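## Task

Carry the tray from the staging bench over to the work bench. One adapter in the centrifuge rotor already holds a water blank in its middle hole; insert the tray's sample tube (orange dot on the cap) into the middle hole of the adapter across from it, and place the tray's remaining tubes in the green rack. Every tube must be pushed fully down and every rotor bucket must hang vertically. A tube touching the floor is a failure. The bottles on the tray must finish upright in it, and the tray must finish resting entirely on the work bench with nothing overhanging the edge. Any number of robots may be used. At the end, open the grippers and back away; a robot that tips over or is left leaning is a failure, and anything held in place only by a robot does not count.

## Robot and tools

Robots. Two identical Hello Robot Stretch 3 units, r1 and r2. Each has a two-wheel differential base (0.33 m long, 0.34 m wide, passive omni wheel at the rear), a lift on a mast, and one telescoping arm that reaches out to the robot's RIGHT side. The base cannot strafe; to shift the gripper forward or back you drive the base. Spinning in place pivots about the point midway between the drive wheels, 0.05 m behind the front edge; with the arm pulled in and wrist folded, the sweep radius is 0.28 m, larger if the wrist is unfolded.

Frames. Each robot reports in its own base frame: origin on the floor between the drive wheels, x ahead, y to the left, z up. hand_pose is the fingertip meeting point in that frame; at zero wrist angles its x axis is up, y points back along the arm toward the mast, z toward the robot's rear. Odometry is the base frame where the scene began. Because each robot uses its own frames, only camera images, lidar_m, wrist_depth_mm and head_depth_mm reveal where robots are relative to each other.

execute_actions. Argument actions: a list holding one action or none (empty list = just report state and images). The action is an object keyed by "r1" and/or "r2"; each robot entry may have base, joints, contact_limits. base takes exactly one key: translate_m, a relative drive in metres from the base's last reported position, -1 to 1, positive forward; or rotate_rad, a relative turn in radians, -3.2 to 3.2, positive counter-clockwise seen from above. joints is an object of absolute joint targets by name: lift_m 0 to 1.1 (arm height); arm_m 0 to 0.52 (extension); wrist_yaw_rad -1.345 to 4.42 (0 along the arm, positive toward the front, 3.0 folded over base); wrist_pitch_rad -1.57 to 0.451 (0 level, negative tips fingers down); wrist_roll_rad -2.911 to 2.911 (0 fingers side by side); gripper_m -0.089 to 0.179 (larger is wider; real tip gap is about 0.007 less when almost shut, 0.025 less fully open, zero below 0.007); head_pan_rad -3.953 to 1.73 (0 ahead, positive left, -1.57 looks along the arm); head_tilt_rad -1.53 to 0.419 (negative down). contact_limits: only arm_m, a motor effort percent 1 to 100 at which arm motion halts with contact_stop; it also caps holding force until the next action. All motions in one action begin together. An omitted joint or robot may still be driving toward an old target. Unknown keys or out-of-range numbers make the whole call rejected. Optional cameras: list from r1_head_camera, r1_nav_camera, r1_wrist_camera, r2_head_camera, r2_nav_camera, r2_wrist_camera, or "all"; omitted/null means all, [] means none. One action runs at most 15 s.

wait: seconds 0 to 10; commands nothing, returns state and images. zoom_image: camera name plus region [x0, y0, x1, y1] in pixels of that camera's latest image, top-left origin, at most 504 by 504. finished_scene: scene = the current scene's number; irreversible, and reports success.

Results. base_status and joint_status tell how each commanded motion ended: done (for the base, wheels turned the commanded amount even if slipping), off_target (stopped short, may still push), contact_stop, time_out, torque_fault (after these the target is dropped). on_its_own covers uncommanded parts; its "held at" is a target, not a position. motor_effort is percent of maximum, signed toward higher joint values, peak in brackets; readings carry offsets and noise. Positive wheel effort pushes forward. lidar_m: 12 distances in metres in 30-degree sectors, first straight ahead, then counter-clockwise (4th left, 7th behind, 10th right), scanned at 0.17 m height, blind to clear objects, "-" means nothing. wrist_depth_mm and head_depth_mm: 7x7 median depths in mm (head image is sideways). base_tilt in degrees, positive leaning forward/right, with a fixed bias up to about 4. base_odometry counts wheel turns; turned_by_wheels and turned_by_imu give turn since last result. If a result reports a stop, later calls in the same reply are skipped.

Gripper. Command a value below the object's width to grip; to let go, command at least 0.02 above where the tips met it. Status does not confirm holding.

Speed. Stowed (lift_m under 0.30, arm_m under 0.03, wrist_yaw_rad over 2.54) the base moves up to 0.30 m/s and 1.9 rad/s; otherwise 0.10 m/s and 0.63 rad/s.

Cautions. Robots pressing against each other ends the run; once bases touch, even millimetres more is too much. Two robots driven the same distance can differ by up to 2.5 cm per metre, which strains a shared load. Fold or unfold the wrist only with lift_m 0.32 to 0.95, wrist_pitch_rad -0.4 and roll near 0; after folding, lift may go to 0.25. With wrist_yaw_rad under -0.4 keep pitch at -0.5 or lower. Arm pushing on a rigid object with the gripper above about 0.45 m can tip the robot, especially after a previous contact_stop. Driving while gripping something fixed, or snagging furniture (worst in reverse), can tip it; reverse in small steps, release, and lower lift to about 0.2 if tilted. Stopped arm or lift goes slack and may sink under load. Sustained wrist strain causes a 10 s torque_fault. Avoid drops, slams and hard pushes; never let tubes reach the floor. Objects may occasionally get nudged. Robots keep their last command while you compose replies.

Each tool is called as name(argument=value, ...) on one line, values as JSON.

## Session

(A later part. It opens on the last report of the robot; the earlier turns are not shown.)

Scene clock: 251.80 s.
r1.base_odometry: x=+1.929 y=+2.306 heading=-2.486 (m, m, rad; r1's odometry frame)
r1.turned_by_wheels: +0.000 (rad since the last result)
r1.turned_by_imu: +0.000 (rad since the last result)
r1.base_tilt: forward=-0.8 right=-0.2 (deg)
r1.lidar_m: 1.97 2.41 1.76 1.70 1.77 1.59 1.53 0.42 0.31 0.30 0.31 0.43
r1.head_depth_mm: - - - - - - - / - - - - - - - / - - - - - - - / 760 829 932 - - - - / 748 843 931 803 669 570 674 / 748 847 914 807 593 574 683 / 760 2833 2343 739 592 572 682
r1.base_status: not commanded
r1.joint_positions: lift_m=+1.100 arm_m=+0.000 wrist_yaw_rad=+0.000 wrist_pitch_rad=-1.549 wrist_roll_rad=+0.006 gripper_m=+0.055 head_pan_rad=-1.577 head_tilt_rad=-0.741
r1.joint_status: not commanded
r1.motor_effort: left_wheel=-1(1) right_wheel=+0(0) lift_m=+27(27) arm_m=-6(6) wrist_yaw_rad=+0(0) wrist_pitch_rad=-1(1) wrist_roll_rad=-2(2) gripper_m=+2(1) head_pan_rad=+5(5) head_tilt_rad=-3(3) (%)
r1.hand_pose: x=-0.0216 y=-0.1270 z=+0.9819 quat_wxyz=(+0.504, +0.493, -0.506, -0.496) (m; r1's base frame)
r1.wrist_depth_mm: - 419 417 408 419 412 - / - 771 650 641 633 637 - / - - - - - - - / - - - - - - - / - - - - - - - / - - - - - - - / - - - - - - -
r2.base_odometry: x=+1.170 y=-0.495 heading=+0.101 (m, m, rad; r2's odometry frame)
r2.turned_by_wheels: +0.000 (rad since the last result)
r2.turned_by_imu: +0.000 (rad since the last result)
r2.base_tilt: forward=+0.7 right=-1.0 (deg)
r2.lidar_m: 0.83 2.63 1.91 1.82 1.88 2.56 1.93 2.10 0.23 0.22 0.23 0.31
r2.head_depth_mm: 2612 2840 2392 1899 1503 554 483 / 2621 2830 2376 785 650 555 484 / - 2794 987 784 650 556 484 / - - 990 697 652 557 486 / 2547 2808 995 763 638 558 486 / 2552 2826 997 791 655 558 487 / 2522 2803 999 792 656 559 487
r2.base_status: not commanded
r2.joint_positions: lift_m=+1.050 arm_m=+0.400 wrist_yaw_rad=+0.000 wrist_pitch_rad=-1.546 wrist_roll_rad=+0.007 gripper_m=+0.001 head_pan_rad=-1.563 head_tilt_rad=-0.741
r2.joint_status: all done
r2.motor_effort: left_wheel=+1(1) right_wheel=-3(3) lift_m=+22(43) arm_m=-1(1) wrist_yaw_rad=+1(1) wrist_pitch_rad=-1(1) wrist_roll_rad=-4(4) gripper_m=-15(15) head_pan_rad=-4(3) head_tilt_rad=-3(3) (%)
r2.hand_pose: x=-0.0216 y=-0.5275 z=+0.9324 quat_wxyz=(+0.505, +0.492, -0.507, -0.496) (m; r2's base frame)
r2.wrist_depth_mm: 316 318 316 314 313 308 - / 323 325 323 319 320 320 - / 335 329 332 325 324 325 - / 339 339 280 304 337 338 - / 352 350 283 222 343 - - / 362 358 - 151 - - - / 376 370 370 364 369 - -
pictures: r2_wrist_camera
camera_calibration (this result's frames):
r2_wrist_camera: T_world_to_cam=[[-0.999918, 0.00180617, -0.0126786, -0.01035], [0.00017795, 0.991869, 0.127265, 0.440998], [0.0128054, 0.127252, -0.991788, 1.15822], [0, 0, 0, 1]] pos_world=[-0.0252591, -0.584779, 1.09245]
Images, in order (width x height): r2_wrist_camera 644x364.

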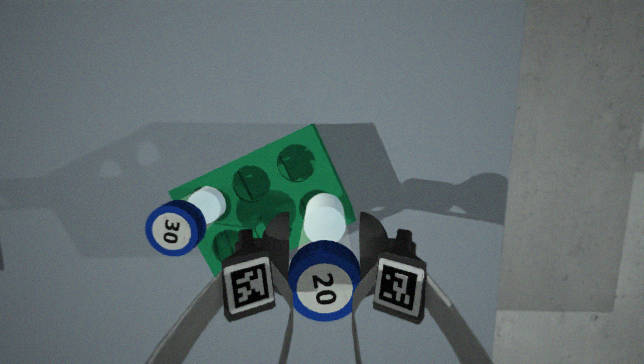

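execute_actions(actions=[{"r2":{"joints":{"lift_m":1.032,"arm_m":0.394},"base":{"translate_m":0.003}}}], cameras=["r2_wrist_camera"])

zoom_image(camera="r2_wrist_camera", region=[220,130,420,280])

Scene clock: 253.93 s.
r1.base_odometry: x=+1.929 y=+2.306 heading=-2.486 (m, m, rad; r1's odometry frame)
r1.turned_by_wheels: +0.000 (rad since the last result)
r1.turned_by_imu: +0.000 (rad since the last result)
r1.base_tilt: forward=-0.8 right=-0.3 (deg)
r1.lidar_m: 1.96 2.40 1.76 1.70 1.76 1.59 1.54 0.42 0.31 0.30 0.31 0.42
r1.head_depth_mm: - - - - - - - / - - - - - - - / - - - - - - - / 761 830 931 - - - - / 747 845 928 801 667 571 675 / 748 844 914 801 592 574 687 / 761 2890 2358 742 591 572 683
r1.base_status: not commanded
r1.joint_positions: lift_m=+1.100 arm_m=+0.000 wrist_yaw_rad=+0.000 wrist_pitch_rad=-1.549 wrist_roll_rad=+0.006 gripper_m=+0.055 head_pan_rad=-1.577 head_tilt_rad=-0.741
r1.joint_status: not commanded
r1.motor_effort: left_wheel=-1(1) right_wheel=+1(0) lift_m=+26(27) arm_m=-6(5) wrist_yaw_rad=+0(0) wrist_pitch_rad=-1(0) wrist_roll_rad=-2(2) gripper_m=+0(2) head_pan_rad=+5(5) head_tilt_rad=-3(3) (%)
r1.hand_pose: x=-0.0216 y=-0.1270 z=+0.9819 quat_wxyz=(+0.504, +0.493, -0.506, -0.496) (m; r1's base frame)
r1.wrist_depth_mm: - 414 414 417 415 407 - / - 783 641 659 637 630 - / - - - - - - - / - - - - - - - / - - - - - - - / - - - - - - - / - - - - - - -
r2.base_odometry: x=+1.172 y=-0.495 heading=+0.101 (m, m, rad; r2's odometry frame)
r2.turned_by_wheels: +0.000 (rad since the last result)
r2.turned_by_imu: +0.000 (rad since the last result)
r2.base_tilt: forward=+0.7 right=-0.9 (deg)
r2.lidar_m: 0.83 2.62 1.90 1.83 1.89 2.56 1.94 2.11 0.23 0.22 0.23 0.31
r2.head_depth_mm: - 2825 2380 1904 1505 555 484 / 2567 2830 2396 784 650 556 484 / - 2818 989 774 650 555 485 / - - 955 682 651 558 486 / 2544 2818 995 765 638 558 487 / 2520 2844 998 788 655 560 486 / 2518 2818 1002 790 655 559 487
r2.base_status: done
r2.joint_positions: lift_m=+1.032 arm_m=+0.394 wrist_yaw_rad=+0.000 wrist_pitch_rad=-1.546 wrist_roll_rad=+0.007 gripper_m=+0.001 head_pan_rad=-1.563 head_tilt_rad=-0.741
r2.joint_status: all done
r2.motor_effort: left_wheel=+1(5) right_wheel=-2(5) lift_m=+22(22) arm_m=-1(0) wrist_yaw_rad=+1(0) wrist_pitch_rad=-1(1) wrist_roll_rad=-4(4) gripper_m=-16(15) head_pan_rad=-4(4) head_tilt_rad=-3(3) (%)
r2.hand_pose: x=-0.0216 y=-0.5215 z=+0.9144 quat_wxyz=(+0.505, +0.492, -0.507, -0.496) (m; r2's base frame)
r2.wrist_depth_mm: 302 301 297 293 293 292 - / 309 305 308 302 301 304 - / 313 312 311 310 310 307 - / 321 321 257 258 318 314 - / 328 203 264 221 328 325 - / 342 339 - 152 - 336 - / 353 352 349 343 344 - -
pictures: r2_wrist_camera
camera_calibration (this result's frames):
r2_wrist_camera: T_world_to_cam=[[-0.999918, 0.00180588, -0.0126786, -0.0105892], [0.000177663, 0.991869, 0.127265, 0.437338], [0.0128054, 0.127252, -0.991788, 1.1396], [0, 0, 0, 1]] pos_world=[-0.0252591, -0.57878, 1.07445]
Images, in order (width x height): r2_wrist_camera 644x364.

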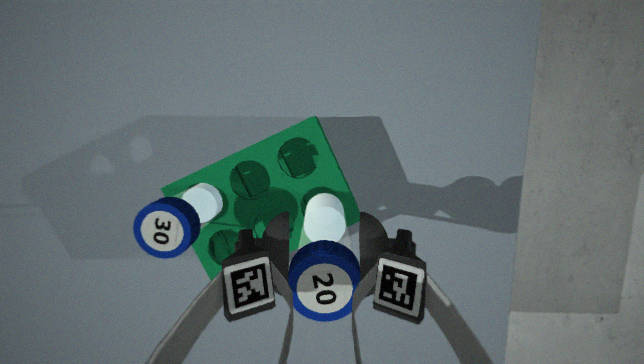

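Region (220, 130, 420, 280) of r2_wrist_camera's 644x364 image, scaled by 2.520; it fills the top 378 rows of this view, and the rest is white.

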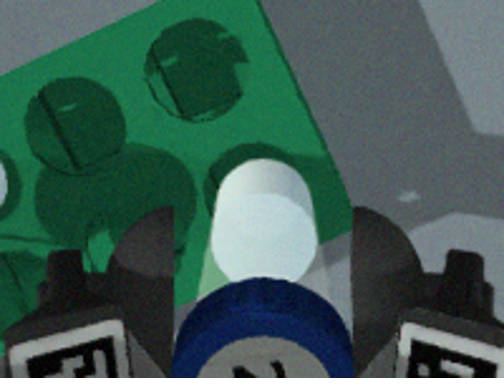

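execute_actions(actions=[{"r2":{"joints":{"lift_m":1.02,"arm_m":0.3965},"base":{"translate_m":0.003}}}], cameras=["r2_wrist_camera"])

zoom_image(camera="r2_wrist_camera", region=[220,130,420,280])

Scene clock: 256.60 s.
r1.base_odometry: x=+1.929 y=+2.306 heading=-2.486 (m, m, rad; r1's odometry frame)
r1.turned_by_wheels: +0.000 (rad since the last result)
r1.turned_by_imu: +0.000 (rad since the last result)
r1.base_tilt: forward=-0.8 right=-0.3 (deg)
r1.lidar_m: 1.96 2.41 1.76 1.70 1.76 1.59 1.53 0.42 0.31 0.30 0.31 0.42
r1.head_depth_mm: - - - - - - - / - - - - - - - / - - - - - - - / 761 832 936 - - - - / 746 844 933 803 666 572 675 / 747 844 915 803 592 573 685 / 761 2862 2347 740 590 573 681
r1.base_status: not commanded
r1.joint_positions: lift_m=+1.100 arm_m=+0.000 wrist_yaw_rad=+0.000 wrist_pitch_rad=-1.549 wrist_roll_rad=+0.006 gripper_m=+0.055 head_pan_rad=-1.577 head_tilt_rad=-0.741
r1.joint_status: not commanded
r1.motor_effort: left_wheel=-1(1) right_wheel=+0(1) lift_m=+27(27) arm_m=-5(6) wrist_yaw_rad=-1(1) wrist_pitch_rad=-1(1) wrist_roll_rad=-2(2) gripper_m=+1(0) head_pan_rad=+5(5) head_tilt_rad=-3(4) (%)
r1.hand_pose: x=-0.0216 y=-0.1270 z=+0.9819 quat_wxyz=(+0.504, +0.493, -0.506, -0.496) (m; r1's base frame)
r1.wrist_depth_mm: - 414 415 416 412 409 - / - 766 640 644 636 629 - / - - - - - - - / - - - - - - - / - - - - - - - / - - - - - - - / - - - - - - -
r2.base_odometry: x=+1.175 y=-0.495 heading=+0.101 (m, m, rad; r2's odometry frame)
r2.turned_by_wheels: +0.000 (rad since the last result)
r2.turned_by_imu: +0.000 (rad since the last result)
r2.base_tilt: forward=+0.8 right=-0.8 (deg)
r2.lidar_m: 0.83 2.63 1.90 1.82 1.89 2.57 1.94 2.10 0.23 0.22 0.23 0.31
r2.head_depth_mm: - 2828 2379 1906 1472 554 484 / 2631 2827 2387 783 650 555 484 / - 2813 985 775 650 556 485 / - - 956 683 649 557 486 / 2550 2820 992 765 637 558 486 / 2520 2841 997 791 654 559 487 / 2519 2780 998 792 656 560 487
r2.base_status: done
r2.joint_positions: lift_m=+1.020 arm_m=+0.396 wrist_yaw_rad=+0.000 wrist_pitch_rad=-1.546 wrist_roll_rad=+0.007 gripper_m=+0.001 head_pan_rad=-1.563 head_tilt_rad=-0.741
r2.joint_status: all done
r2.motor_effort: left_wheel=+2(6) right_wheel=-2(5) lift_m=+21(21) arm_m=+4(5) wrist_yaw_rad=+0(0) wrist_pitch_rad=-1(1) wrist_roll_rad=-5(5) gripper_m=-15(15) head_pan_rad=-4(3) head_tilt_rad=-3(3) (%)
r2.hand_pose: x=-0.0216 y=-0.5235 z=+0.9024 quat_wxyz=(+0.505, +0.492, -0.507, -0.496) (m; r2's base frame)
r2.wrist_depth_mm: 289 286 285 283 284 279 996 / 295 292 292 295 289 288 - / 303 301 301 293 296 295 - / 310 309 248 247 305 300 - / 318 191 251 222 310 312 - / 328 330 - 152 - 322 - / 338 335 334 330 333 332 -
pictures: r2_wrist_camera
camera_calibration (this result's frames):
r2_wrist_camera: T_world_to_cam=[[-0.999918, 0.00180648, -0.0126786, -0.0107375], [0.00017826, 0.991869, 0.127265, 0.440782], [0.0128054, 0.127252, -0.991788, 1.12795], [0, 0, 0, 1]] pos_world=[-0.0252591, -0.580714, 1.06246]
Images, in order (width x height): r2_wrist_camera 644x364.

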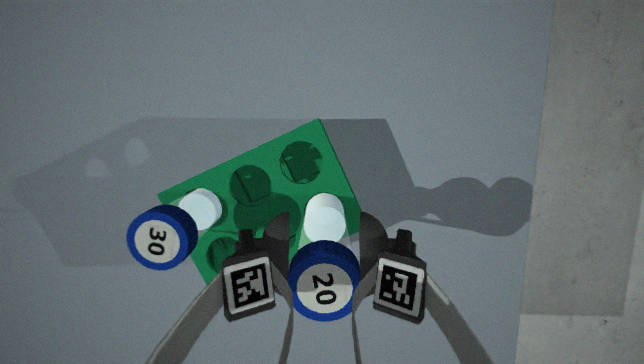

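Region (220, 130, 420, 280) of r2_wrist_camera's 644x364 image, scaled by 2.520; it fills the top 378 rows of this view, and the rest is white.

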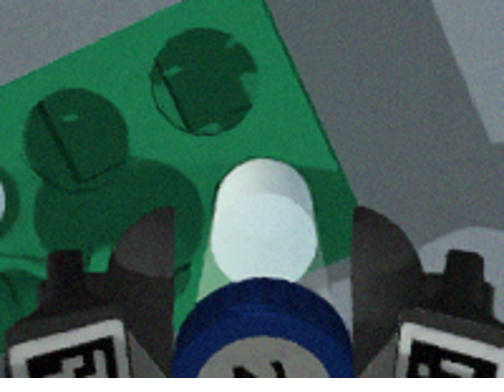

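execute_actions(actions=[{"r2":{"joints":{"lift_m":0.997}}}], cameras=["r2_wrist_camera"])

execute_actions(actions=[{"r2":{"joints":{"gripper_m":0.06}}}], cameras=[])

execute_actions(actions=[{"r2":{"joints":{"lift_m":1.1}}}], cameras=["r2_wrist_camera"])

execute_actions(actions=[{"r2":{"base":{"translate_m":0.48},"joints":{"wrist_roll_rad":1.565,"arm_m":0.475}}}], cameras=[])

execute_actions(actions=[{"r2":{"joints":{"lift_m":1.04}}}], cameras=["r2_wrist_camera"])

Scene clock: 259.70 s.
r1.base_odometry: x=+1.929 y=+2.306 heading=-2.486 (m, m, rad; r1's odometry frame)
r1.turned_by_wheels: +0.000 (rad since the last result)
r1.turned_by_imu: +0.000 (rad since the last result)
r1.base_tilt: forward=-0.7 right=-0.3 (deg)
r1.lidar_m: 1.96 2.41 1.76 1.70 1.76 1.59 1.53 0.42 0.31 0.30 0.31 0.42
r1.head_depth_mm: - - - - - - - / - - - - - - - / - - - - - - - / 762 831 935 - - - - / 746 846 928 803 669 572 676 / 746 844 914 800 592 573 685 / 761 2849 2361 742 590 573 684
r1.base_status: not commanded
r1.joint_positions: lift_m=+1.100 arm_m=+0.000 wrist_yaw_rad=+0.000 wrist_pitch_rad=-1.549 wrist_roll_rad=+0.006 gripper_m=+0.055 head_pan_rad=-1.577 head_tilt_rad=-0.741
r1.joint_status: not commanded
r1.motor_effort: left_wheel=-2(1) right_wheel=+1(1) lift_m=+26(27) arm_m=-5(5) wrist_yaw_rad=+0(0) wrist_pitch_rad=-1(1) wrist_roll_rad=-2(2) gripper_m=+1(1) head_pan_rad=+5(5) head_tilt_rad=-3(3) (%)
r1.hand_pose: x=-0.0216 y=-0.1270 z=+0.9819 quat_wxyz=(+0.504, +0.493, -0.506, -0.496) (m; r1's base frame)
r1.wrist_depth_mm: - 420 418 418 416 410 - / - 793 659 654 635 633 - / - - - - - - - / - - - - - - - / - - - - - - - / - - - - - - - / - - - - - - -
r2.base_odometry: x=+1.175 y=-0.495 heading=+0.101 (m, m, rad; r2's odometry frame)
r2.turned_by_wheels: +0.000 (rad since the last result)
r2.turned_by_imu: +0.000 (rad since the last result)
r2.base_tilt: forward=+0.8 right=-0.9 (deg)
r2.lidar_m: 0.83 2.62 1.90 1.82 1.89 2.56 1.93 2.11 0.23 0.22 0.23 0.31
r2.head_depth_mm: - 2918 2384 1897 1475 554 483 / - 2863 2370 784 650 556 485 / - 2878 953 761 651 556 485 / 2535 - 937 677 648 557 485 / 2545 2820 994 765 637 558 486 / 2527 2820 996 789 654 558 487 / 2531 2813 1002 792 656 560 488
r2.base_status: not commanded
r2.joint_positions: lift_m=+0.997 arm_m=+0.396 wrist_yaw_rad=+0.000 wrist_pitch_rad=-1.546 wrist_roll_rad=+0.007 gripper_m=+0.001 head_pan_rad=-1.563 head_tilt_rad=-0.741
r2.joint_status: all done
r2.motor_effort: left_wheel=+1(1) right_wheel=-2(2) lift_m=+22(22) arm_m=+4(4) wrist_yaw_rad=+0(0) wrist_pitch_rad=-1(1) wrist_roll_rad=-5(4) gripper_m=-15(15) head_pan_rad=-4(4) head_tilt_rad=-3(2) (%)
r2.hand_pose: x=-0.0216 y=-0.5235 z=+0.8794 quat_wxyz=(+0.505, +0.492, -0.507, -0.496) (m; r2's base frame)
r2.wrist_depth_mm: 266 265 262 262 260 259 992 / 273 270 268 269 267 264 - / 280 277 275 272 274 272 - / 286 282 223 229 281 280 - / 298 167 228 223 288 287 - / 303 301 - 152 - 293 - / 311 307 309 307 304 301 -
pictures: r2_wrist_camera
camera_calibration (this result's frames):
r2_wrist_camera: T_world_to_cam=[[-0.999918, 0.00180703, -0.0126786, -0.0110287], [0.000178801, 0.991869, 0.127265, 0.443709], [0.0128055, 0.127252, -0.991788, 1.10515], [0, 0, 0, 1]] pos_world=[-0.0252591, -0.580714, 1.03946]
Images, in order (width x height): r2_wrist_camera 644x364.

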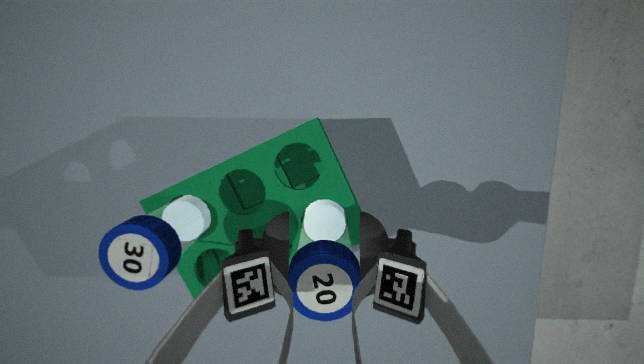

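Scene clock: 260.77 s.
r1.base_odometry: x=+1.929 y=+2.306 heading=-2.486 (m, m, rad; r1's odometry frame)
r1.turned_by_wheels: +0.000 (rad since the last result)
r1.turned_by_imu: +0.000 (rad since the last result)
r1.base_tilt: forward=-0.8 right=-0.3 (deg)
r1.lidar_m: 1.96 2.41 1.77 1.70 1.76 1.59 1.53 0.42 0.31 0.30 0.31 0.42
r1.head_depth_mm: - - - - - - - / - - - - - - - / - - - - - - - / 762 829 931 - - - - / 749 845 933 805 668 570 677 / 749 845 910 804 592 574 684 / 760 2886 2343 740 589 573 683
r1.base_status: not commanded
r1.joint_positions: lift_m=+1.100 arm_m=+0.000 wrist_yaw_rad=+0.000 wrist_pitch_rad=-1.549 wrist_roll_rad=+0.006 gripper_m=+0.055 head_pan_rad=-1.577 head_tilt_rad=-0.741
r1.joint_status: not commanded
r1.motor_effort: left_wheel=-2(0) right_wheel=+0(0) lift_m=+27(26) arm_m=-6(6) wrist_yaw_rad=+0(0) wrist_pitch_rad=+0(1) wrist_roll_rad=-2(2) gripper_m=+1(2) head_pan_rad=+5(4) head_tilt_rad=-3(4) (%)
r1.hand_pose: x=-0.0216 y=-0.1270 z=+0.9819 quat_wxyz=(+0.504, +0.493, -0.506, -0.496) (m; r1's base frame)
r1.wrist_depth_mm: - 413 412 418 415 408 - / - 765 666 644 651 634 - / - - - - - - - / - - - - - - - / - - - - - - - / - - - - - - - / - - - - - - -
r2.base_odometry: x=+1.175 y=-0.495 heading=+0.101 (m, m, rad; r2's odometry frame)
r2.turned_by_wheels: +0.000 (rad since the last result)
r2.turned_by_imu: +0.000 (rad since the last result)
r2.base_tilt: forward=+0.7 right=-0.8 (deg)
r2.lidar_m: 0.83 2.62 1.90 1.83 1.89 2.56 1.94 2.11 0.23 0.22 0.23 0.31
r2.head_depth_mm: - 2906 2385 1898 1469 553 482 / - 2874 2383 782 649 555 484 / - 2873 970 765 650 556 485 / 2530 - 925 676 649 556 486 / 2560 2816 993 763 637 558 486 / 2539 2834 998 790 656 558 487 / 2520 2820 999 791 656 559 487
r2.base_status: not commanded
r2.joint_positions: lift_m=+0.997 arm_m=+0.396 wrist_yaw_rad=+0.000 wrist_pitch_rad=-1.546 wrist_roll_rad=+0.007 gripper_m=+0.060 head_pan_rad=-1.563 head_tilt_rad=-0.741
r2.joint_status: all done
r2.motor_effort: left_wheel=+1(1) right_wheel=-2(2) lift_m=+21(22) arm_m=+3(3) wrist_yaw_rad=+0(0) wrist_pitch_rad=-1(1) wrist_roll_rad=-4(5) gripper_m=+0(93) head_pan_rad=-4(4) head_tilt_rad=-3(3) (%)
r2.hand_pose: x=-0.0216 y=-0.5235 z=+0.8794 quat_wxyz=(+0.505, +0.492, -0.507, -0.496) (m; r2's base frame)
r2.wrist_depth_mm: 266 264 265 262 259 258 - / 270 269 268 269 265 264 996 / 281 279 278 272 276 274 - / 284 283 223 233 278 278 - / 295 168 226 168 288 283 - / 303 300 - 296 - 292 - / 311 309 308 304 301 302 -
pictures: none
No camera images: the call's "cameras" was empty. Leave "cameras" out to get every camera's image.

Scene clock: 262.53 s.
r1.base_odometry: x=+1.929 y=+2.306 heading=-2.486 (m, m, rad; r1's odometry frame)
r1.turned_by_wheels: +0.000 (rad since the last result)
r1.turned_by_imu: +0.000 (rad since the last result)
r1.base_tilt: forward=-0.8 right=-0.3 (deg)
r1.lidar_m: 1.96 2.41 1.76 1.70 1.76 1.59 1.54 0.42 0.31 0.30 0.31 0.42
r1.head_depth_mm: - - - - - - - / - - - - - - - / - - - - - - - / 759 831 931 - - - - / 748 843 933 803 669 571 675 / 748 849 915 805 593 575 685 / 759 2899 2363 739 590 571 680
r1.base_status: not commanded
r1.joint_positions: lift_m=+1.100 arm_m=+0.000 wrist_yaw_rad=+0.000 wrist_pitch_rad=-1.549 wrist_roll_rad=+0.006 gripper_m=+0.055 head_pan_rad=-1.577 head_tilt_rad=-0.741
r1.joint_status: not commanded
r1.motor_effort: left_wheel=-1(1) right_wheel=+0(0) lift_m=+26(27) arm_m=-6(6) wrist_yaw_rad=+1(0) wrist_pitch_rad=+0(1) wrist_roll_rad=-2(2) gripper_m=+0(2) head_pan_rad=+5(5) head_tilt_rad=-3(3) (%)
r1.hand_pose: x=-0.0216 y=-0.1270 z=+0.9819 quat_wxyz=(+0.504, +0.493, -0.506, -0.496) (m; r1's base frame)
r1.wrist_depth_mm: - 417 413 413 410 407 - / - 771 660 643 631 620 - / - - - - - - - / - - - - - - - / - - - - - - - / - - - - - - - / - - - - - - -
r2.base_odometry: x=+1.175 y=-0.495 heading=+0.101 (m, m, rad; r2's odometry frame)
r2.turned_by_wheels: +0.000 (rad since the last result)
r2.turned_by_imu: +0.000 (rad since the last result)
r2.base_tilt: forward=+0.7 right=-0.8 (deg)
r2.lidar_m: 0.83 2.62 1.91 1.82 1.89 2.57 1.94 2.11 0.23 0.22 0.23 0.31
r2.head_depth_mm: 2558 2828 2376 1888 1468 554 484 / 2562 2818 2372 783 649 555 484 / 2554 2819 988 786 650 556 485 / - 2914 988 685 649 556 485 / 2534 2810 992 767 638 558 486 / 2518 2834 997 791 654 558 487 / 2511 2806 998 792 655 559 487
r2.base_status: not commanded
r2.joint_positions: lift_m=+1.100 arm_m=+0.396 wrist_yaw_rad=+0.000 wrist_pitch_rad=-1.546 wrist_roll_rad=+0.007 gripper_m=+0.060 head_pan_rad=-1.563 head_tilt_rad=-0.741
r2.joint_status: all done
r2.motor_effort: left_wheel=+1(1) right_wheel=-2(2) lift_m=+45(47) arm_m=+3(3) wrist_yaw_rad=-1(1) wrist_pitch_rad=-1(1) wrist_roll_rad=-4(5) gripper_m=+1(1) head_pan_rad=-4(4) head_tilt_rad=-3(4) (%)
r2.hand_pose: x=-0.0216 y=-0.5235 z=+0.9815 quat_wxyz=(+0.505, +0.492, -0.507, -0.496) (m; r2's base frame)
r2.wrist_depth_mm: 362 367 363 361 354 - - / 374 378 372 365 366 - - / 387 382 378 378 379 - - / 395 391 328 326 385 - - / 402 405 337 398 396 - - / 417 415 - 412 - - - / 430 428 423 423 416 - -
pictures: r2_wrist_camera
camera_calibration (this result's frames):
r2_wrist_camera: T_world_to_cam=[[-0.999918, 0.00180597, -0.0126786, -0.00973594], [0.000177753, 0.991869, 0.127265, 0.430727], [0.0128054, 0.127252, -0.991788, 1.20632], [0, 0, 0, 1]] pos_world=[-0.0252591, -0.580714, 1.14147]
Images, in order (width x height): r2_wrist_camera 644x364.

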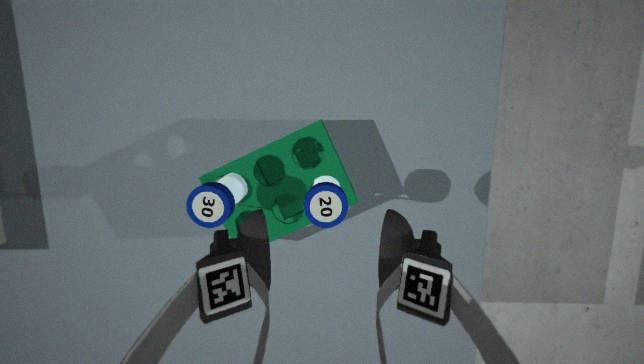

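Scene clock: 268.73 s.
r1.base_odometry: x=+1.929 y=+2.306 heading=-2.486 (m, m, rad; r1's odometry frame)
r1.turned_by_wheels: +0.000 (rad since the last result)
r1.turned_by_imu: +0.000 (rad since the last result)
r1.base_tilt: forward=-0.7 right=-0.2 (deg)
r1.lidar_m: 1.96 2.40 1.76 1.70 1.76 1.59 1.54 0.42 0.31 0.30 0.31 0.42
r1.head_depth_mm: - - - - - - - / - - - - - - - / - - - - - - - / 759 829 932 - - - - / 749 846 931 803 667 571 676 / 747 843 910 804 593 573 686 / 761 2898 2366 741 590 573 682
r1.base_status: not commanded
r1.joint_positions: lift_m=+1.100 arm_m=+0.000 wrist_yaw_rad=+0.000 wrist_pitch_rad=-1.549 wrist_roll_rad=+0.006 gripper_m=+0.055 head_pan_rad=-1.577 head_tilt_rad=-0.741
r1.joint_status: not commanded
r1.motor_effort: left_wheel=-1(0) right_wheel=+1(0) lift_m=+27(26) arm_m=-6(5) wrist_yaw_rad=-1(0) wrist_pitch_rad=-1(1) wrist_roll_rad=-2(2) gripper_m=+0(0) head_pan_rad=+5(4) head_tilt_rad=-4(3) (%)
r1.hand_pose: x=-0.0216 y=-0.1270 z=+0.9819 quat_wxyz=(+0.504, +0.493, -0.506, -0.496) (m; r1's base frame)
r1.wrist_depth_mm: - 416 417 418 411 411 - / - 778 647 650 642 628 - / - - - - - - - / - - - - - - - / - - - - - - - / - - - - - - - / - - - - - - -
r2.base_odometry: x=+1.653 y=-0.446 heading=+0.102 (m, m, rad; r2's odometry frame)
r2.turned_by_wheels: +0.000 (rad since the last result)
r2.turned_by_imu: -0.001 (rad since the last result)
r2.base_tilt: forward=+0.6 right=-0.9 (deg)
r2.lidar_m: 0.79 2.63 1.91 1.83 1.89 2.57 2.41 0.31 0.23 0.22 0.22 0.30
r2.head_depth_mm: 2575 2821 985 781 649 554 484 / 2535 2829 986 781 622 555 485 / 2531 2807 816 735 619 555 484 / - 2824 892 735 621 556 485 / 2533 2840 901 739 622 558 485 / 2527 2804 928 570 603 559 487 / 2502 2781 1001 790 625 559 487
r2.base_status: done
r2.joint_positions: lift_m=+1.100 arm_m=+0.475 wrist_yaw_rad=+0.000 wrist_pitch_rad=-1.546 wrist_roll_rad=+1.557 gripper_m=+0.060 head_pan_rad=-1.563 head_tilt_rad=-0.741
r2.joint_status: all done
r2.motor_effort: left_wheel=+1(5) right_wheel=-3(5) lift_m=+46(45) arm_m=+3(3) wrist_yaw_rad=+1(1) wrist_pitch_rad=-1(1) wrist_roll_rad=+5(6) gripper_m=+1(1) head_pan_rad=-4(4) head_tilt_rad=-4(3) (%)
r2.hand_pose: x=-0.0215 y=-0.6017 z=+0.9814 quat_wxyz=(+0.005, +0.005, -0.716, -0.698) (m; r2's base frame)
r2.wrist_depth_mm: 369 367 360 360 354 356 352 / 373 330 362 366 364 361 357 / 205 243 369 366 371 370 370 / 402 367 383 325 379 378 379 / 411 392 400 362 393 388 389 / 422 404 - 377 - 399 400 / - 394 418 380 340 413 411
pictures: none
No camera images: the call's "cameras" was empty. Leave "cameras" out to get every camera's image.

Scene clock: 270.10 s.
r1.base_odometry: x=+1.929 y=+2.306 heading=-2.486 (m, m, rad; r1's odometry frame)
r1.turned_by_wheels: +0.000 (rad since the last result)
r1.turned_by_imu: +0.000 (rad since the last result)
r1.base_tilt: forward=-0.8 right=-0.3 (deg)
r1.lidar_m: 1.96 2.41 1.76 1.70 1.76 1.59 1.53 0.42 0.31 0.30 0.31 0.43
r1.head_depth_mm: - - - - - - - / - - - - - - - / - - - - - - - / 759 828 932 - - - - / 747 843 932 802 669 572 674 / 747 846 916 802 593 573 685 / 762 2879 2350 741 591 573 682
r1.base_status: not commanded
r1.joint_positions: lift_m=+1.100 arm_m=+0.000 wrist_yaw_rad=+0.000 wrist_pitch_rad=-1.549 wrist_roll_rad=+0.006 gripper_m=+0.055 head_pan_rad=-1.577 head_tilt_rad=-0.741
r1.joint_status: not commanded
r1.motor_effort: left_wheel=+0(1) right_wheel=+1(0) lift_m=+27(27) arm_m=-5(5) wrist_yaw_rad=+0(0) wrist_pitch_rad=+0(1) wrist_roll_rad=-2(2) gripper_m=+1(0) head_pan_rad=+5(5) head_tilt_rad=-4(4) (%)
r1.hand_pose: x=-0.0216 y=-0.1270 z=+0.9819 quat_wxyz=(+0.504, +0.493, -0.506, -0.496) (m; r1's base frame)
r1.wrist_depth_mm: - 418 416 411 414 411 - / - 778 637 632 640 619 - / - - - - - - - / - - - - - - - / - - - - - - - / - - - - - - - / - - - - - - -
r2.base_odometry: x=+1.653 y=-0.446 heading=+0.102 (m, m, rad; r2's odometry frame)
r2.turned_by_wheels: +0.000 (rad since the last result)
r2.turned_by_imu: +0.000 (rad since the last result)
r2.base_tilt: forward=+0.8 right=-0.7 (deg)
r2.lidar_m: 0.79 2.63 1.91 1.83 1.90 2.57 2.42 0.31 0.23 0.22 0.22 0.30
r2.head_depth_mm: 2648 2826 982 780 648 553 483 / 2602 2806 985 785 623 554 484 / 2650 2872 817 737 620 556 485 / - 2836 908 734 621 557 486 / 2524 2813 904 739 624 557 486 / 2500 2808 927 570 604 559 486 / 2506 2794 1001 793 626 559 487
r2.base_status: not commanded
r2.joint_positions: lift_m=+1.040 arm_m=+0.475 wrist_yaw_rad=+0.000 wrist_pitch_rad=-1.546 wrist_roll_rad=+1.557 gripper_m=+0.060 head_pan_rad=-1.563 head_tilt_rad=-0.741
r2.joint_status: all done
r2.motor_effort: left_wheel=+1(1) right_wheel=-3(3) lift_m=+22(40) arm_m=+3(4) wrist_yaw_rad=+1(1) wrist_pitch_rad=-1(1) wrist_roll_rad=+5(5) gripper_m=+1(0) head_pan_rad=-3(4) head_tilt_rad=-3(3) (%)
r2.hand_pose: x=-0.0215 y=-0.6017 z=+0.9224 quat_wxyz=(+0.005, +0.005, -0.716, -0.698) (m; r2's base frame)
r2.wrist_depth_mm: 307 305 303 302 302 299 296 / 186 267 309 249 305 303 303 / 178 236 313 257 313 307 310 / 199 329 324 202 322 320 319 / 299 337 335 211 328 311 328 / 309 345 - 310 - 311 334 / 332 353 353 344 337 292 344
pictures: r2_wrist_camera
camera_calibration (this result's frames):
r2_wrist_camera: T_world_to_cam=[[-0.0182272, 0.999127, -0.0375932, 0.633962], [0.988417, 0.0236722, 0.149907, -0.066326], [0.150666, -0.0344254, -0.987985, 1.05992], [0, 0, 0, 1]] pos_world=[-0.0825817, -0.59535, 1.08096]
Images, in order (width x height): r2_wrist_camera 644x364.

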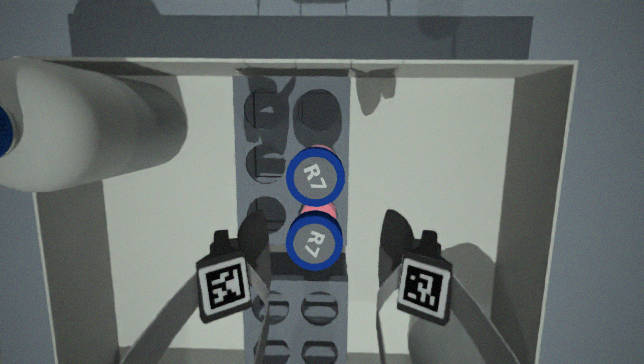

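execute_actions(actions=[{"r2":{"base":{"translate_m":-0.002},"joints":{"lift_m":0.99,"arm_m":0.48}}}], cameras=["r2_wrist_camera"])

execute_actions(actions=[{"r2":{"joints":{"gripper_m":0}}}], cameras=[])

execute_actions(actions=[{"r2":{"joints":{"lift_m":1.1}}}], cameras=[])

execute_actions(actions=[{"r2":{"joints":{"arm_m":0.432}}}], cameras=["r2_wrist_camera"])

execute_actions(actions=[{"r2":{"base":{"translate_m":-0.465},"joints":{"wrist_roll_rad":-0.45}}}], cameras=["r2_wrist_camera"])

execute_actions(actions=[{"r2":{"joints":{"lift_m":1.04,"arm_m":0.439}}}], cameras=["r2_wrist_camera"])

Scene clock: 277.33 s.
r1.base_odometry: x=+1.929 y=+2.306 heading=-2.486 (m, m, rad; r1's odometry frame)
r1.turned_by_wheels: +0.000 (rad since the last result)
r1.turned_by_imu: +0.000 (rad since the last result)
r1.base_tilt: forward=-0.7 right=-0.2 (deg)
r1.lidar_m: 1.97 2.41 1.76 1.70 1.77 1.59 1.53 0.42 0.31 0.30 0.31 0.42
r1.head_depth_mm: - - - - - - - / - - - - - - - / - - - - - - - / 760 830 934 - - - - / 748 846 931 803 668 570 675 / 750 844 916 803 592 574 684 / 761 2889 2369 741 590 573 683
r1.base_status: not commanded
r1.joint_positions: lift_m=+1.100 arm_m=+0.000 wrist_yaw_rad=+0.000 wrist_pitch_rad=-1.549 wrist_roll_rad=+0.006 gripper_m=+0.055 head_pan_rad=-1.577 head_tilt_rad=-0.741
r1.joint_status: not commanded
r1.motor_effort: left_wheel=-1(0) right_wheel=+1(2) lift_m=+27(27) arm_m=-5(5) wrist_yaw_rad=+0(0) wrist_pitch_rad=-1(1) wrist_roll_rad=-2(2) gripper_m=+0(1) head_pan_rad=+5(5) head_tilt_rad=-3(3) (%)
r1.hand_pose: x=-0.0216 y=-0.1270 z=+0.9819 quat_wxyz=(+0.504, +0.493, -0.506, -0.496) (m; r1's base frame)
r1.wrist_depth_mm: - 410 413 419 408 409 - / - 780 640 627 637 631 - / - - - - - - - / - - - - - - - / - - - - - - - / - - - - - - - / - - - - - - -
r2.base_odometry: x=+1.651 y=-0.446 heading=+0.102 (m, m, rad; r2's odometry frame)
r2.turned_by_wheels: +0.000 (rad since the last result)
r2.turned_by_imu: +0.000 (rad since the last result)
r2.base_tilt: forward=+0.7 right=-0.8 (deg)
r2.lidar_m: 0.79 2.64 1.91 1.83 1.89 2.56 2.42 0.31 0.23 0.22 0.23 0.30
r2.head_depth_mm: - - 978 783 648 554 483 / - 2818 983 782 633 555 484 / - 2796 816 737 619 556 486 / - - 888 735 620 557 486 / 2536 2829 905 739 622 557 486 / 2529 2814 900 571 603 559 487 / 2506 2822 998 792 626 559 488
r2.base_status: done
r2.joint_positions: lift_m=+0.990 arm_m=+0.480 wrist_yaw_rad=+0.000 wrist_pitch_rad=-1.546 wrist_roll_rad=+1.557 gripper_m=+0.060 head_pan_rad=-1.563 head_tilt_rad=-0.741
r2.joint_status: all done
r2.motor_effort: left_wheel=+1(3) right_wheel=-3(9) lift_m=+22(21) arm_m=+3(3) wrist_yaw_rad=+0(1) wrist_pitch_rad=-1(1) wrist_roll_rad=+5(5) gripper_m=+1(0) head_pan_rad=-4(4) head_tilt_rad=-3(3) (%)
r2.hand_pose: x=-0.0215 y=-0.6067 z=+0.8724 quat_wxyz=(+0.005, +0.004, -0.716, -0.698) (m; r2's base frame)
r2.wrist_depth_mm: 256 257 254 252 252 251 247 / 186 250 233 202 257 253 205 / 165 225 258 206 263 262 213 / 182 275 265 148 270 266 224 / 271 283 279 161 276 275 222 / 271 293 - 155 - 282 237 / 273 298 296 231 292 279 247
pictures: r2_wrist_camera
camera_calibration (this result's frames):
r2_wrist_camera: T_world_to_cam=[[-0.0181237, 0.999129, -0.0375933, 0.637079], [0.988419, 0.0235699, 0.14991, -0.0587764], [0.150665, -0.034441, -0.987985, 1.01034], [0, 0, 0, 1]] pos_world=[-0.0825814, -0.600342, 1.03096]
Images, in order (width x height): r2_wrist_camera 644x364.

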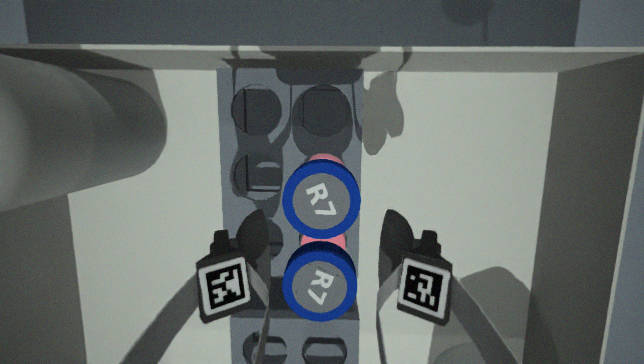

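Scene clock: 278.43 s.
r1.base_odometry: x=+1.929 y=+2.306 heading=-2.486 (m, m, rad; r1's odometry frame)
r1.turned_by_wheels: +0.000 (rad since the last result)
r1.turned_by_imu: +0.000 (rad since the last result)
r1.base_tilt: forward=-0.7 right=-0.3 (deg)
r1.lidar_m: 1.97 2.41 1.76 1.70 1.77 1.59 1.53 0.42 0.31 0.30 0.31 0.42
r1.head_depth_mm: - - - - - - - / - - - - - - - / - - - - - - - / 759 834 933 - - - - / 748 845 930 806 666 571 676 / 748 846 914 805 592 574 684 / 760 2877 2331 742 591 573 681
r1.base_status: not commanded
r1.joint_positions: lift_m=+1.100 arm_m=+0.000 wrist_yaw_rad=+0.000 wrist_pitch_rad=-1.549 wrist_roll_rad=+0.006 gripper_m=+0.055 head_pan_rad=-1.577 head_tilt_rad=-0.741
r1.joint_status: not commanded
r1.motor_effort: left_wheel=-1(1) right_wheel=+0(0) lift_m=+26(26) arm_m=-5(6) wrist_yaw_rad=+0(0) wrist_pitch_rad=-1(1) wrist_roll_rad=-2(2) gripper_m=+0(1) head_pan_rad=+5(5) head_tilt_rad=-3(4) (%)
r1.hand_pose: x=-0.0216 y=-0.1270 z=+0.9819 quat_wxyz=(+0.504, +0.493, -0.506, -0.496) (m; r1's base frame)
r1.wrist_depth_mm: - 416 421 415 412 412 - / - 785 637 649 652 631 - / - - - - - - - / - - - - - - - / - - - - - - - / - - - - - - - / - - - - - - -
r2.base_odometry: x=+1.651 y=-0.446 heading=+0.102 (m, m, rad; r2's odometry frame)
r2.turned_by_wheels: +0.000 (rad since the last result)
r2.turned_by_imu: +0.000 (rad since the last result)
r2.base_tilt: forward=+0.7 right=-0.8 (deg)
r2.lidar_m: 0.79 2.64 1.91 1.84 1.89 2.57 2.42 0.31 0.23 0.22 0.22 0.30
r2.head_depth_mm: - - 984 781 648 553 483 / - 2832 983 783 635 556 484 / - 2771 813 736 619 556 485 / - - 886 735 622 557 485 / 2541 2807 903 740 622 557 486 / 2504 2809 900 572 603 558 487 / 2505 2804 1001 793 626 559 487
r2.base_status: not commanded
r2.joint_positions: lift_m=+0.990 arm_m=+0.480 wrist_yaw_rad=+0.000 wrist_pitch_rad=-1.546 wrist_roll_rad=+1.557 gripper_m=+0.001 head_pan_rad=-1.563 head_tilt_rad=-0.741
r2.joint_status: all done
r2.motor_effort: left_wheel=+1(1) right_wheel=-3(3) lift_m=+21(22) arm_m=+3(4) wrist_yaw_rad=+0(1) wrist_pitch_rad=-1(1) wrist_roll_rad=+5(5) gripper_m=-15(100) head_pan_rad=-4(4) head_tilt_rad=-3(3) (%)
r2.hand_pose: x=-0.0215 y=-0.6067 z=+0.8724 quat_wxyz=(+0.005, +0.004, -0.716, -0.698) (m; r2's base frame)
r2.wrist_depth_mm: 258 255 254 253 250 249 249 / 186 248 231 201 257 253 205 / 164 226 259 205 262 262 214 / 182 274 267 148 269 268 224 / 271 284 279 152 276 275 226 / 271 290 - 152 - 282 235 / 273 300 294 231 295 288 248
pictures: none
No camera images: the call's "cameras" was empty. Leave "cameras" out to get every camera's image.

Scene clock: 280.27 s.
r1.base_odometry: x=+1.929 y=+2.306 heading=-2.486 (m, m, rad; r1's odometry frame)
r1.turned_by_wheels: +0.000 (rad since the last result)
r1.turned_by_imu: +0.000 (rad since the last result)
r1.base_tilt: forward=-0.7 right=-0.3 (deg)
r1.lidar_m: 1.96 2.41 1.76 1.70 1.76 1.59 1.54 0.42 0.31 0.30 0.31 0.42
r1.head_depth_mm: - - - - - - - / - - - - - - - / - - - - - - - / 760 829 935 - - - - / 747 844 932 803 668 571 675 / 748 845 913 801 592 575 686 / 760 2883 2343 741 591 573 683
r1.base_status: not commanded
r1.joint_positions: lift_m=+1.100 arm_m=+0.000 wrist_yaw_rad=+0.000 wrist_pitch_rad=-1.549 wrist_roll_rad=+0.006 gripper_m=+0.055 head_pan_rad=-1.577 head_tilt_rad=-0.741
r1.joint_status: not commanded
r1.motor_effort: left_wheel=-1(2) right_wheel=+1(0) lift_m=+26(27) arm_m=-5(5) wrist_yaw_rad=+0(0) wrist_pitch_rad=-1(1) wrist_roll_rad=-2(2) gripper_m=+1(1) head_pan_rad=+5(6) head_tilt_rad=-3(4) (%)
r1.hand_pose: x=-0.0216 y=-0.1270 z=+0.9819 quat_wxyz=(+0.504, +0.493, -0.506, -0.496) (m; r1's base frame)
r1.wrist_depth_mm: - 416 411 415 408 409 - / - 775 660 656 644 634 - / - - - - - - - / - - - - - - - / - - - - - - - / - - - - - - - / - - - - - - -
r2.base_odometry: x=+1.651 y=-0.446 heading=+0.102 (m, m, rad; r2's odometry frame)
r2.turned_by_wheels: +0.000 (rad since the last result)
r2.turned_by_imu: +0.000 (rad since the last result)
r2.base_tilt: forward=+0.8 right=-0.9 (deg)
r2.lidar_m: 0.79 2.63 1.91 1.83 1.89 2.56 2.41 0.31 0.23 0.22 0.22 0.30
r2.head_depth_mm: 2569 2855 979 780 649 555 483 / 2577 2805 984 780 634 555 485 / 2613 2814 814 737 620 555 485 / - 2826 872 738 621 558 486 / 2532 2800 902 739 623 558 486 / 2512 2817 901 570 604 558 487 / 2513 2799 998 790 625 560 489
r2.base_status: not commanded
r2.joint_positions: lift_m=+1.099 arm_m=+0.480 wrist_yaw_rad=+0.000 wrist_pitch_rad=-1.546 wrist_roll_rad=+1.557 gripper_m=+0.001 head_pan_rad=-1.563 head_tilt_rad=-0.741
r2.joint_status: all done
r2.motor_effort: left_wheel=+1(1) right_wheel=-3(3) lift_m=+46(47) arm_m=+4(3) wrist_yaw_rad=+0(0) wrist_pitch_rad=-1(1) wrist_roll_rad=+5(5) gripper_m=-15(15) head_pan_rad=-4(4) head_tilt_rad=-3(3) (%)
r2.hand_pose: x=-0.0215 y=-0.6067 z=+0.9814 quat_wxyz=(+0.005, +0.004, -0.716, -0.698) (m; r2's base frame)
r2.wrist_depth_mm: 369 366 362 364 358 355 351 / 374 314 366 314 364 362 362 / 205 241 376 317 369 368 370 / 397 360 391 322 381 379 378 / 411 395 407 230 390 387 389 / - 410 - 153 - 401 397 / - 389 412 349 391 410 414
pictures: none
No camera images: the call's "cameras" was empty. Leave "cameras" out to get every camera's image.

Scene clock: 281.73 s.
r1.base_odometry: x=+1.929 y=+2.306 heading=-2.486 (m, m, rad; r1's odometry frame)
r1.turned_by_wheels: +0.000 (rad since the last result)
r1.turned_by_imu: +0.000 (rad since the last result)
r1.base_tilt: forward=-0.8 right=-0.3 (deg)
r1.lidar_m: 1.97 2.41 1.76 1.70 1.76 1.59 1.54 0.42 0.31 0.30 0.31 0.43
r1.head_depth_mm: - - - - - - - / - - - - - - - / - - - - - - - / 760 829 933 - - - - / 746 846 928 805 669 571 674 / 749 846 913 801 592 574 685 / 761 2859 2351 738 590 573 682
r1.base_status: not commanded
r1.joint_positions: lift_m=+1.100 arm_m=+0.000 wrist_yaw_rad=+0.000 wrist_pitch_rad=-1.549 wrist_roll_rad=+0.006 gripper_m=+0.055 head_pan_rad=-1.577 head_tilt_rad=-0.741
r1.joint_status: not commanded
r1.motor_effort: left_wheel=-1(0) right_wheel=+0(1) lift_m=+27(27) arm_m=-6(6) wrist_yaw_rad=+0(0) wrist_pitch_rad=-1(0) wrist_roll_rad=-2(2) gripper_m=+0(0) head_pan_rad=+5(5) head_tilt_rad=-3(4) (%)
r1.hand_pose: x=-0.0216 y=-0.1270 z=+0.9819 quat_wxyz=(+0.504, +0.493, -0.506, -0.496) (m; r1's base frame)
r1.wrist_depth_mm: - 414 417 414 409 409 - / - 782 645 640 632 642 - / - - - - - - - / - - - - - - - / - - - - - - - / - - - - - - - / - - - - - - -
r2.base_odometry: x=+1.651 y=-0.446 heading=+0.102 (m, m, rad; r2's odometry frame)
r2.turned_by_wheels: +0.000 (rad since the last result)
r2.turned_by_imu: +0.000 (rad since the last result)
r2.base_tilt: forward=+0.6 right=-0.9 (deg)
r2.lidar_m: 0.79 2.63 1.91 1.83 1.89 2.57 2.42 0.31 0.23 0.22 0.22 0.30
r2.head_depth_mm: 2561 2855 983 781 647 554 483 / 2509 2836 987 783 634 555 484 / 2487 2814 814 736 621 557 485 / - 2810 781 736 622 557 485 / 2540 2825 904 739 623 557 486 / 2529 2820 898 570 604 559 487 / 2514 2804 1000 790 625 560 487
r2.base_status: not commanded
r2.joint_positions: lift_m=+1.099 arm_m=+0.432 wrist_yaw_rad=+0.000 wrist_pitch_rad=-1.546 wrist_roll_rad=+1.557 gripper_m=+0.001 head_pan_rad=-1.563 head_tilt_rad=-0.741
r2.joint_status: all done
r2.motor_effort: left_wheel=+2(2) right_wheel=-3(2) lift_m=+46(45) arm_m=-1(1) wrist_yaw_rad=+0(1) wrist_pitch_rad=-1(1) wrist_roll_rad=+5(5) gripper_m=-15(15) head_pan_rad=-4(4) head_tilt_rad=-3(4) (%)
r2.hand_pose: x=-0.0215 y=-0.5593 z=+0.9814 quat_wxyz=(+0.005, +0.004, -0.716, -0.698) (m; r2's base frame)
r2.wrist_depth_mm: 368 362 361 357 358 350 356 / 332 366 367 364 368 361 361 / 237 317 366 374 368 367 369 / 329 386 353 384 386 385 379 / 384 401 402 230 387 393 390 / 414 407 - 153 - 406 398 / 430 413 382 390 294 415 409
pictures: r2_wrist_camera
camera_calibration (this result's frames):
r2_wrist_camera: T_world_to_cam=[[-0.0179992, 0.99913, -0.0376073, 0.59381], [0.988421, 0.023449, 0.149912, -0.0763033], [0.150664, -0.0344736, -0.987984, 1.11964], [0, 0, 0, 1]] pos_world=[-0.0825811, -0.552906, 1.13995]
Images, in order (width x height): r2_wrist_camera 644x364.

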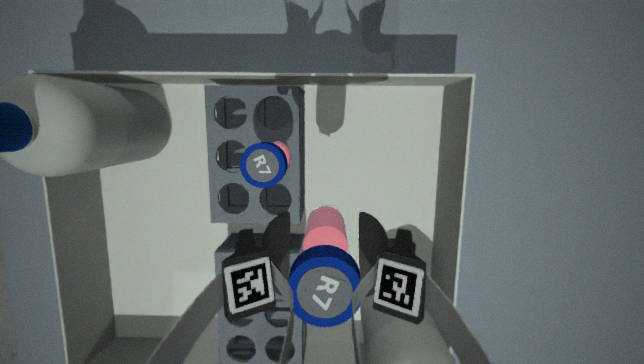

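Scene clock: 287.53 s.
r1.base_odometry: x=+1.929 y=+2.306 heading=-2.486 (m, m, rad; r1's odometry frame)
r1.turned_by_wheels: +0.000 (rad since the last result)
r1.turned_by_imu: +0.000 (rad since the last result)
r1.base_tilt: forward=-0.7 right=-0.3 (deg)
r1.lidar_m: 1.97 2.41 1.76 1.70 1.76 1.59 1.53 0.42 0.31 0.30 0.31 0.43
r1.head_depth_mm: - - - - - - - / - - - - - - - / - - - - - - - / 760 830 933 - - - - / 746 846 926 804 668 571 675 / 748 847 912 802 592 573 685 / 759 2879 2363 741 590 572 682
r1.base_status: not commanded
r1.joint_positions: lift_m=+1.100 arm_m=+0.000 wrist_yaw_rad=+0.000 wrist_pitch_rad=-1.549 wrist_roll_rad=+0.006 gripper_m=+0.055 head_pan_rad=-1.577 head_tilt_rad=-0.741
r1.joint_status: not commanded
r1.motor_effort: left_wheel=-1(1) right_wheel=+1(0) lift_m=+26(26) arm_m=-5(5) wrist_yaw_rad=+0(1) wrist_pitch_rad=-1(1) wrist_roll_rad=-2(2) gripper_m=-1(0) head_pan_rad=+5(5) head_tilt_rad=-3(4) (%)
r1.hand_pose: x=-0.0216 y=-0.1270 z=+0.9819 quat_wxyz=(+0.504, +0.493, -0.506, -0.496) (m; r1's base frame)
r1.wrist_depth_mm: - 415 415 417 411 411 - / - 794 671 658 636 626 - / - - - - - - - / - - - - - - - / - - - - - - - / - - - - - - - / - - - - - - -
r2.base_odometry: x=+1.188 y=-0.494 heading=+0.102 (m, m, rad; r2's odometry frame)
r2.turned_by_wheels: +0.000 (rad since the last result)
r2.turned_by_imu: +0.001 (rad since the last result)
r2.base_tilt: forward=+0.7 right=-0.8 (deg)
r2.lidar_m: 0.83 2.63 1.90 1.82 1.88 2.56 1.95 2.12 0.23 0.22 0.23 0.31
r2.head_depth_mm: 2574 2843 2377 1897 665 554 483 / 2558 2823 2377 783 650 555 485 / 2523 2825 952 782 650 556 485 / - 2877 890 683 647 557 486 / 2499 2828 994 767 637 558 486 / 2520 2834 995 790 654 558 487 / 2484 2793 1002 792 656 560 486
r2.base_status: done
r2.joint_positions: lift_m=+1.099 arm_m=+0.432 wrist_yaw_rad=+0.000 wrist_pitch_rad=-1.546 wrist_roll_rad=-0.442 gripper_m=+0.001 head_pan_rad=-1.563 head_tilt_rad=-0.741
r2.joint_status: all done
r2.motor_effort: left_wheel=+1(2) right_wheel=-3(9) lift_m=+45(46) arm_m=-1(1) wrist_yaw_rad=+0(0) wrist_pitch_rad=-1(1) wrist_roll_rad=-5(6) gripper_m=-14(15) head_pan_rad=-4(4) head_tilt_rad=-4(3) (%)
r2.hand_pose: x=-0.0216 y=-0.5596 z=+0.9814 quat_wxyz=(+0.605, +0.590, -0.383, -0.374) (m; r2's base frame)
r2.wrist_depth_mm: 361 365 361 361 355 356 360 / 376 372 373 363 366 361 - / 384 384 381 382 378 376 - / 392 390 329 362 386 386 - / 409 408 366 230 396 - - / 419 412 - 153 - - - / 427 422 423 417 423 - -
pictures: r2_wrist_camera
camera_calibration (this result's frames):
r2_wrist_camera: T_world_to_cam=[[-0.901897, -0.431945, -0.00225471, -0.260458], [-0.428547, 0.894124, 0.129959, 0.399979], [-0.0541193, 0.118176, -0.991517, 1.20411], [0, 0, 0, 1]] pos_world=[0.00166913, -0.612432, 1.14133]
Images, in order (width x height): r2_wrist_camera 644x364.

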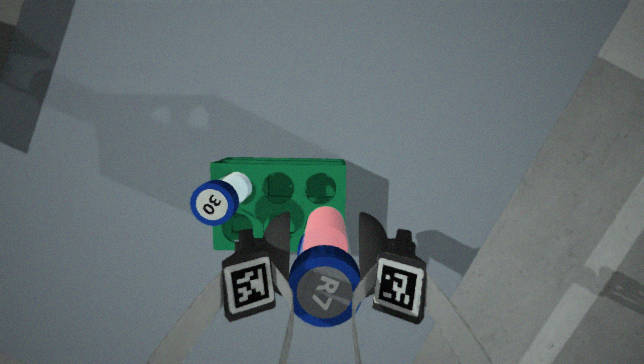

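Scene clock: 288.90 s.
r1.base_odometry: x=+1.929 y=+2.306 heading=-2.486 (m, m, rad; r1's odometry frame)
r1.turned_by_wheels: +0.000 (rad since the last result)
r1.turned_by_imu: +0.000 (rad since the last result)
r1.base_tilt: forward=-0.8 right=-0.3 (deg)
r1.lidar_m: 1.96 2.41 1.76 1.70 1.77 1.59 1.53 0.42 0.31 0.30 0.31 0.42
r1.head_depth_mm: - - - - - - - / - - - - - - - / - - - - - - - / 762 831 932 - - - - / 747 845 931 805 669 571 676 / 749 844 910 802 592 574 685 / 760 2882 2345 739 590 572 683
r1.base_status: not commanded
r1.joint_positions: lift_m=+1.100 arm_m=+0.000 wrist_yaw_rad=+0.000 wrist_pitch_rad=-1.549 wrist_roll_rad=+0.006 gripper_m=+0.055 head_pan_rad=-1.577 head_tilt_rad=-0.741
r1.joint_status: not commanded
r1.motor_effort: left_wheel=+0(0) right_wheel=+0(0) lift_m=+26(26) arm_m=-6(5) wrist_yaw_rad=-1(0) wrist_pitch_rad=-1(0) wrist_roll_rad=-2(2) gripper_m=+2(2) head_pan_rad=+5(5) head_tilt_rad=-3(3) (%)
r1.hand_pose: x=-0.0216 y=-0.1270 z=+0.9819 quat_wxyz=(+0.504, +0.493, -0.506, -0.496) (m; r1's base frame)
r1.wrist_depth_mm: - 423 416 417 410 409 - / - 792 661 646 649 640 - / - - - - - - - / - - - - - - - / - - - - - - - / - - - - - - - / - - - - - - -
r2.base_odometry: x=+1.188 y=-0.494 heading=+0.102 (m, m, rad; r2's odometry frame)
r2.turned_by_wheels: +0.000 (rad since the last result)
r2.turned_by_imu: +0.000 (rad since the last result)
r2.base_tilt: forward=+0.7 right=-0.8 (deg)
r2.lidar_m: 0.83 2.63 1.90 1.83 1.88 2.55 1.95 2.12 0.23 0.22 0.23 0.31
r2.head_depth_mm: 2654 2830 2371 1904 665 555 484 / 2611 2815 2389 783 650 554 485 / - 2826 988 783 651 556 486 / - - 992 682 648 557 486 / 2523 2835 993 765 639 558 487 / 2517 2807 996 789 655 559 487 / 2502 2801 997 791 655 559 488
r2.base_status: not commanded
r2.joint_positions: lift_m=+1.040 arm_m=+0.439 wrist_yaw_rad=+0.000 wrist_pitch_rad=-1.546 wrist_roll_rad=-0.442 gripper_m=+0.001 head_pan_rad=-1.563 head_tilt_rad=-0.741
r2.joint_status: all done
r2.motor_effort: left_wheel=+1(1) right_wheel=-2(3) lift_m=+22(43) arm_m=+3(3) wrist_yaw_rad=+0(0) wrist_pitch_rad=-1(1) wrist_roll_rad=-5(5) gripper_m=-15(15) head_pan_rad=-4(4) head_tilt_rad=-3(4) (%)
r2.hand_pose: x=-0.0216 y=-0.5660 z=+0.9224 quat_wxyz=(+0.605, +0.590, -0.382, -0.374) (m; r2's base frame)
r2.wrist_depth_mm: 308 305 305 304 302 300 299 / 318 313 310 307 310 307 307 / 324 319 318 315 315 313 - / 334 328 306 324 324 324 - / 344 338 271 231 332 333 - / 351 347 - 153 - - - / 358 362 357 356 353 - -
pictures: r2_wrist_camera
camera_calibration (this result's frames):
r2_wrist_camera: T_world_to_cam=[[-0.901837, -0.43207, -0.00225168, -0.263442], [-0.428671, 0.894065, 0.129961, 0.413362], [-0.054139, 0.118169, -0.991517, 1.14636], [0, 0, 0, 1]] pos_world=[0.00167702, -0.618862, 1.08232]
Images, in order (width x height): r2_wrist_camera 644x364.

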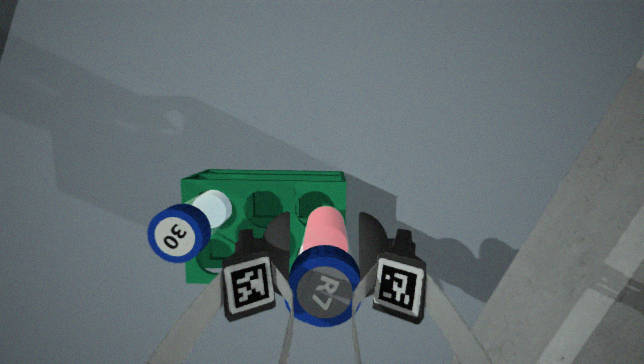

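execute_actions(actions=[{"r2":{"base":{"translate_m":0.003},"joints":{"lift_m":1.028,"arm_m":0.449}}}], cameras=["r2_wrist_camera"])

zoom_image(camera="r2_wrist_camera", region=[220,130,420,280])

Scene clock: 290.87 s.
r1.base_odometry: x=+1.929 y=+2.306 heading=-2.486 (m, m, rad; r1's odometry frame)
r1.turned_by_wheels: +0.000 (rad since the last result)
r1.turned_by_imu: +0.000 (rad since the last result)
r1.base_tilt: forward=-0.7 right=-0.3 (deg)
r1.lidar_m: 1.96 2.41 1.77 1.70 1.76 1.59 1.53 0.42 0.31 0.30 0.31 0.42
r1.head_depth_mm: - - - - - - - / - - - - - - - / - - - - - - - / 760 830 935 - - - - / 748 847 929 802 667 572 675 / 748 844 912 804 594 574 684 / 761 2883 2378 738 590 571 682
r1.base_status: not commanded
r1.joint_positions: lift_m=+1.100 arm_m=+0.000 wrist_yaw_rad=+0.000 wrist_pitch_rad=-1.549 wrist_roll_rad=+0.006 gripper_m=+0.055 head_pan_rad=-1.577 head_tilt_rad=-0.741
r1.joint_status: not commanded
r1.motor_effort: left_wheel=+0(0) right_wheel=+0(1) lift_m=+27(27) arm_m=-6(5) wrist_yaw_rad=+0(0) wrist_pitch_rad=-1(1) wrist_roll_rad=-3(2) gripper_m=+0(0) head_pan_rad=+5(5) head_tilt_rad=-3(3) (%)
r1.hand_pose: x=-0.0216 y=-0.1270 z=+0.9819 quat_wxyz=(+0.504, +0.493, -0.506, -0.496) (m; r1's base frame)
r1.wrist_depth_mm: - 417 412 415 410 412 - / - 773 646 647 628 628 - / - - - - - - - / - - - - - - - / - - - - - - - / - - - - - - - / - - - - - - -
r2.base_odometry: x=+1.191 y=-0.493 heading=+0.102 (m, m, rad; r2's odometry frame)
r2.turned_by_wheels: +0.000 (rad since the last result)
r2.turned_by_imu: +0.000 (rad since the last result)
r2.base_tilt: forward=+0.7 right=-0.9 (deg)
r2.lidar_m: 0.83 2.62 1.90 1.82 1.89 2.56 1.95 2.13 0.23 0.22 0.23 0.31
r2.head_depth_mm: - 2847 2380 1905 648 554 483 / 2614 2815 2391 784 651 555 484 / - 2809 984 782 650 556 485 / - - 991 682 647 557 486 / 2559 2820 991 767 637 556 486 / 2518 2802 995 787 655 559 487 / 2518 2821 1000 790 655 559 487
r2.base_status: done
r2.joint_positions: lift_m=+1.029 arm_m=+0.449 wrist_yaw_rad=+0.000 wrist_pitch_rad=-1.546 wrist_roll_rad=-0.442 gripper_m=+0.001 head_pan_rad=-1.563 head_tilt_rad=-0.741
r2.joint_status: all done
r2.motor_effort: left_wheel=+1(6) right_wheel=-3(5) lift_m=+21(22) arm_m=+4(2) wrist_yaw_rad=+0(0) wrist_pitch_rad=-1(1) wrist_roll_rad=-5(5) gripper_m=-14(16) head_pan_rad=-4(5) head_tilt_rad=-3(4) (%)
r2.hand_pose: x=-0.0216 y=-0.5759 z=+0.9105 quat_wxyz=(+0.605, +0.590, -0.382, -0.374) (m; r2's base frame)
r2.wrist_depth_mm: 294 293 293 293 287 287 287 / 303 301 299 297 295 294 293 / 312 311 309 304 305 302 304 / 318 317 312 311 310 311 - / 328 325 257 234 321 318 - / 336 335 - 153 - 333 - / 346 344 343 337 339 - -
pictures: r2_wrist_camera
camera_calibration (this result's frames):
r2_wrist_camera: T_world_to_cam=[[-0.901787, -0.432174, -0.00254838, -0.267498], [-0.428775, 0.893924, 0.130581, 0.423045], [-0.0541555, 0.118849, -0.991434, 1.13598], [0, 0, 0, 1]] pos_world=[0.0016836, -0.628785, 1.07032]
Images, in order (width x height): r2_wrist_camera 644x364.

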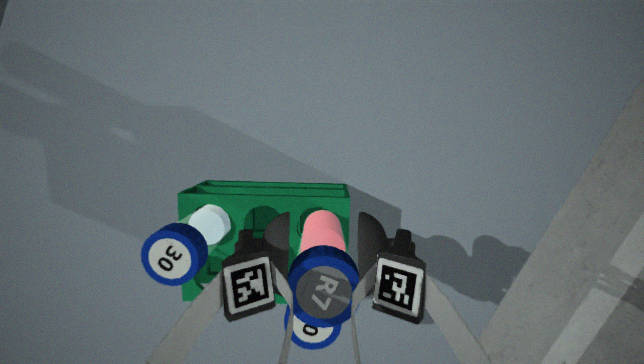

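Region (220, 130, 420, 280) of r2_wrist_camera's 644x364 image, scaled by 2.520; it fills the top 378 rows of this view, and the rest is white.

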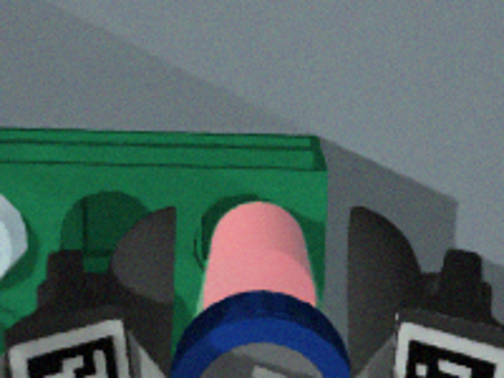

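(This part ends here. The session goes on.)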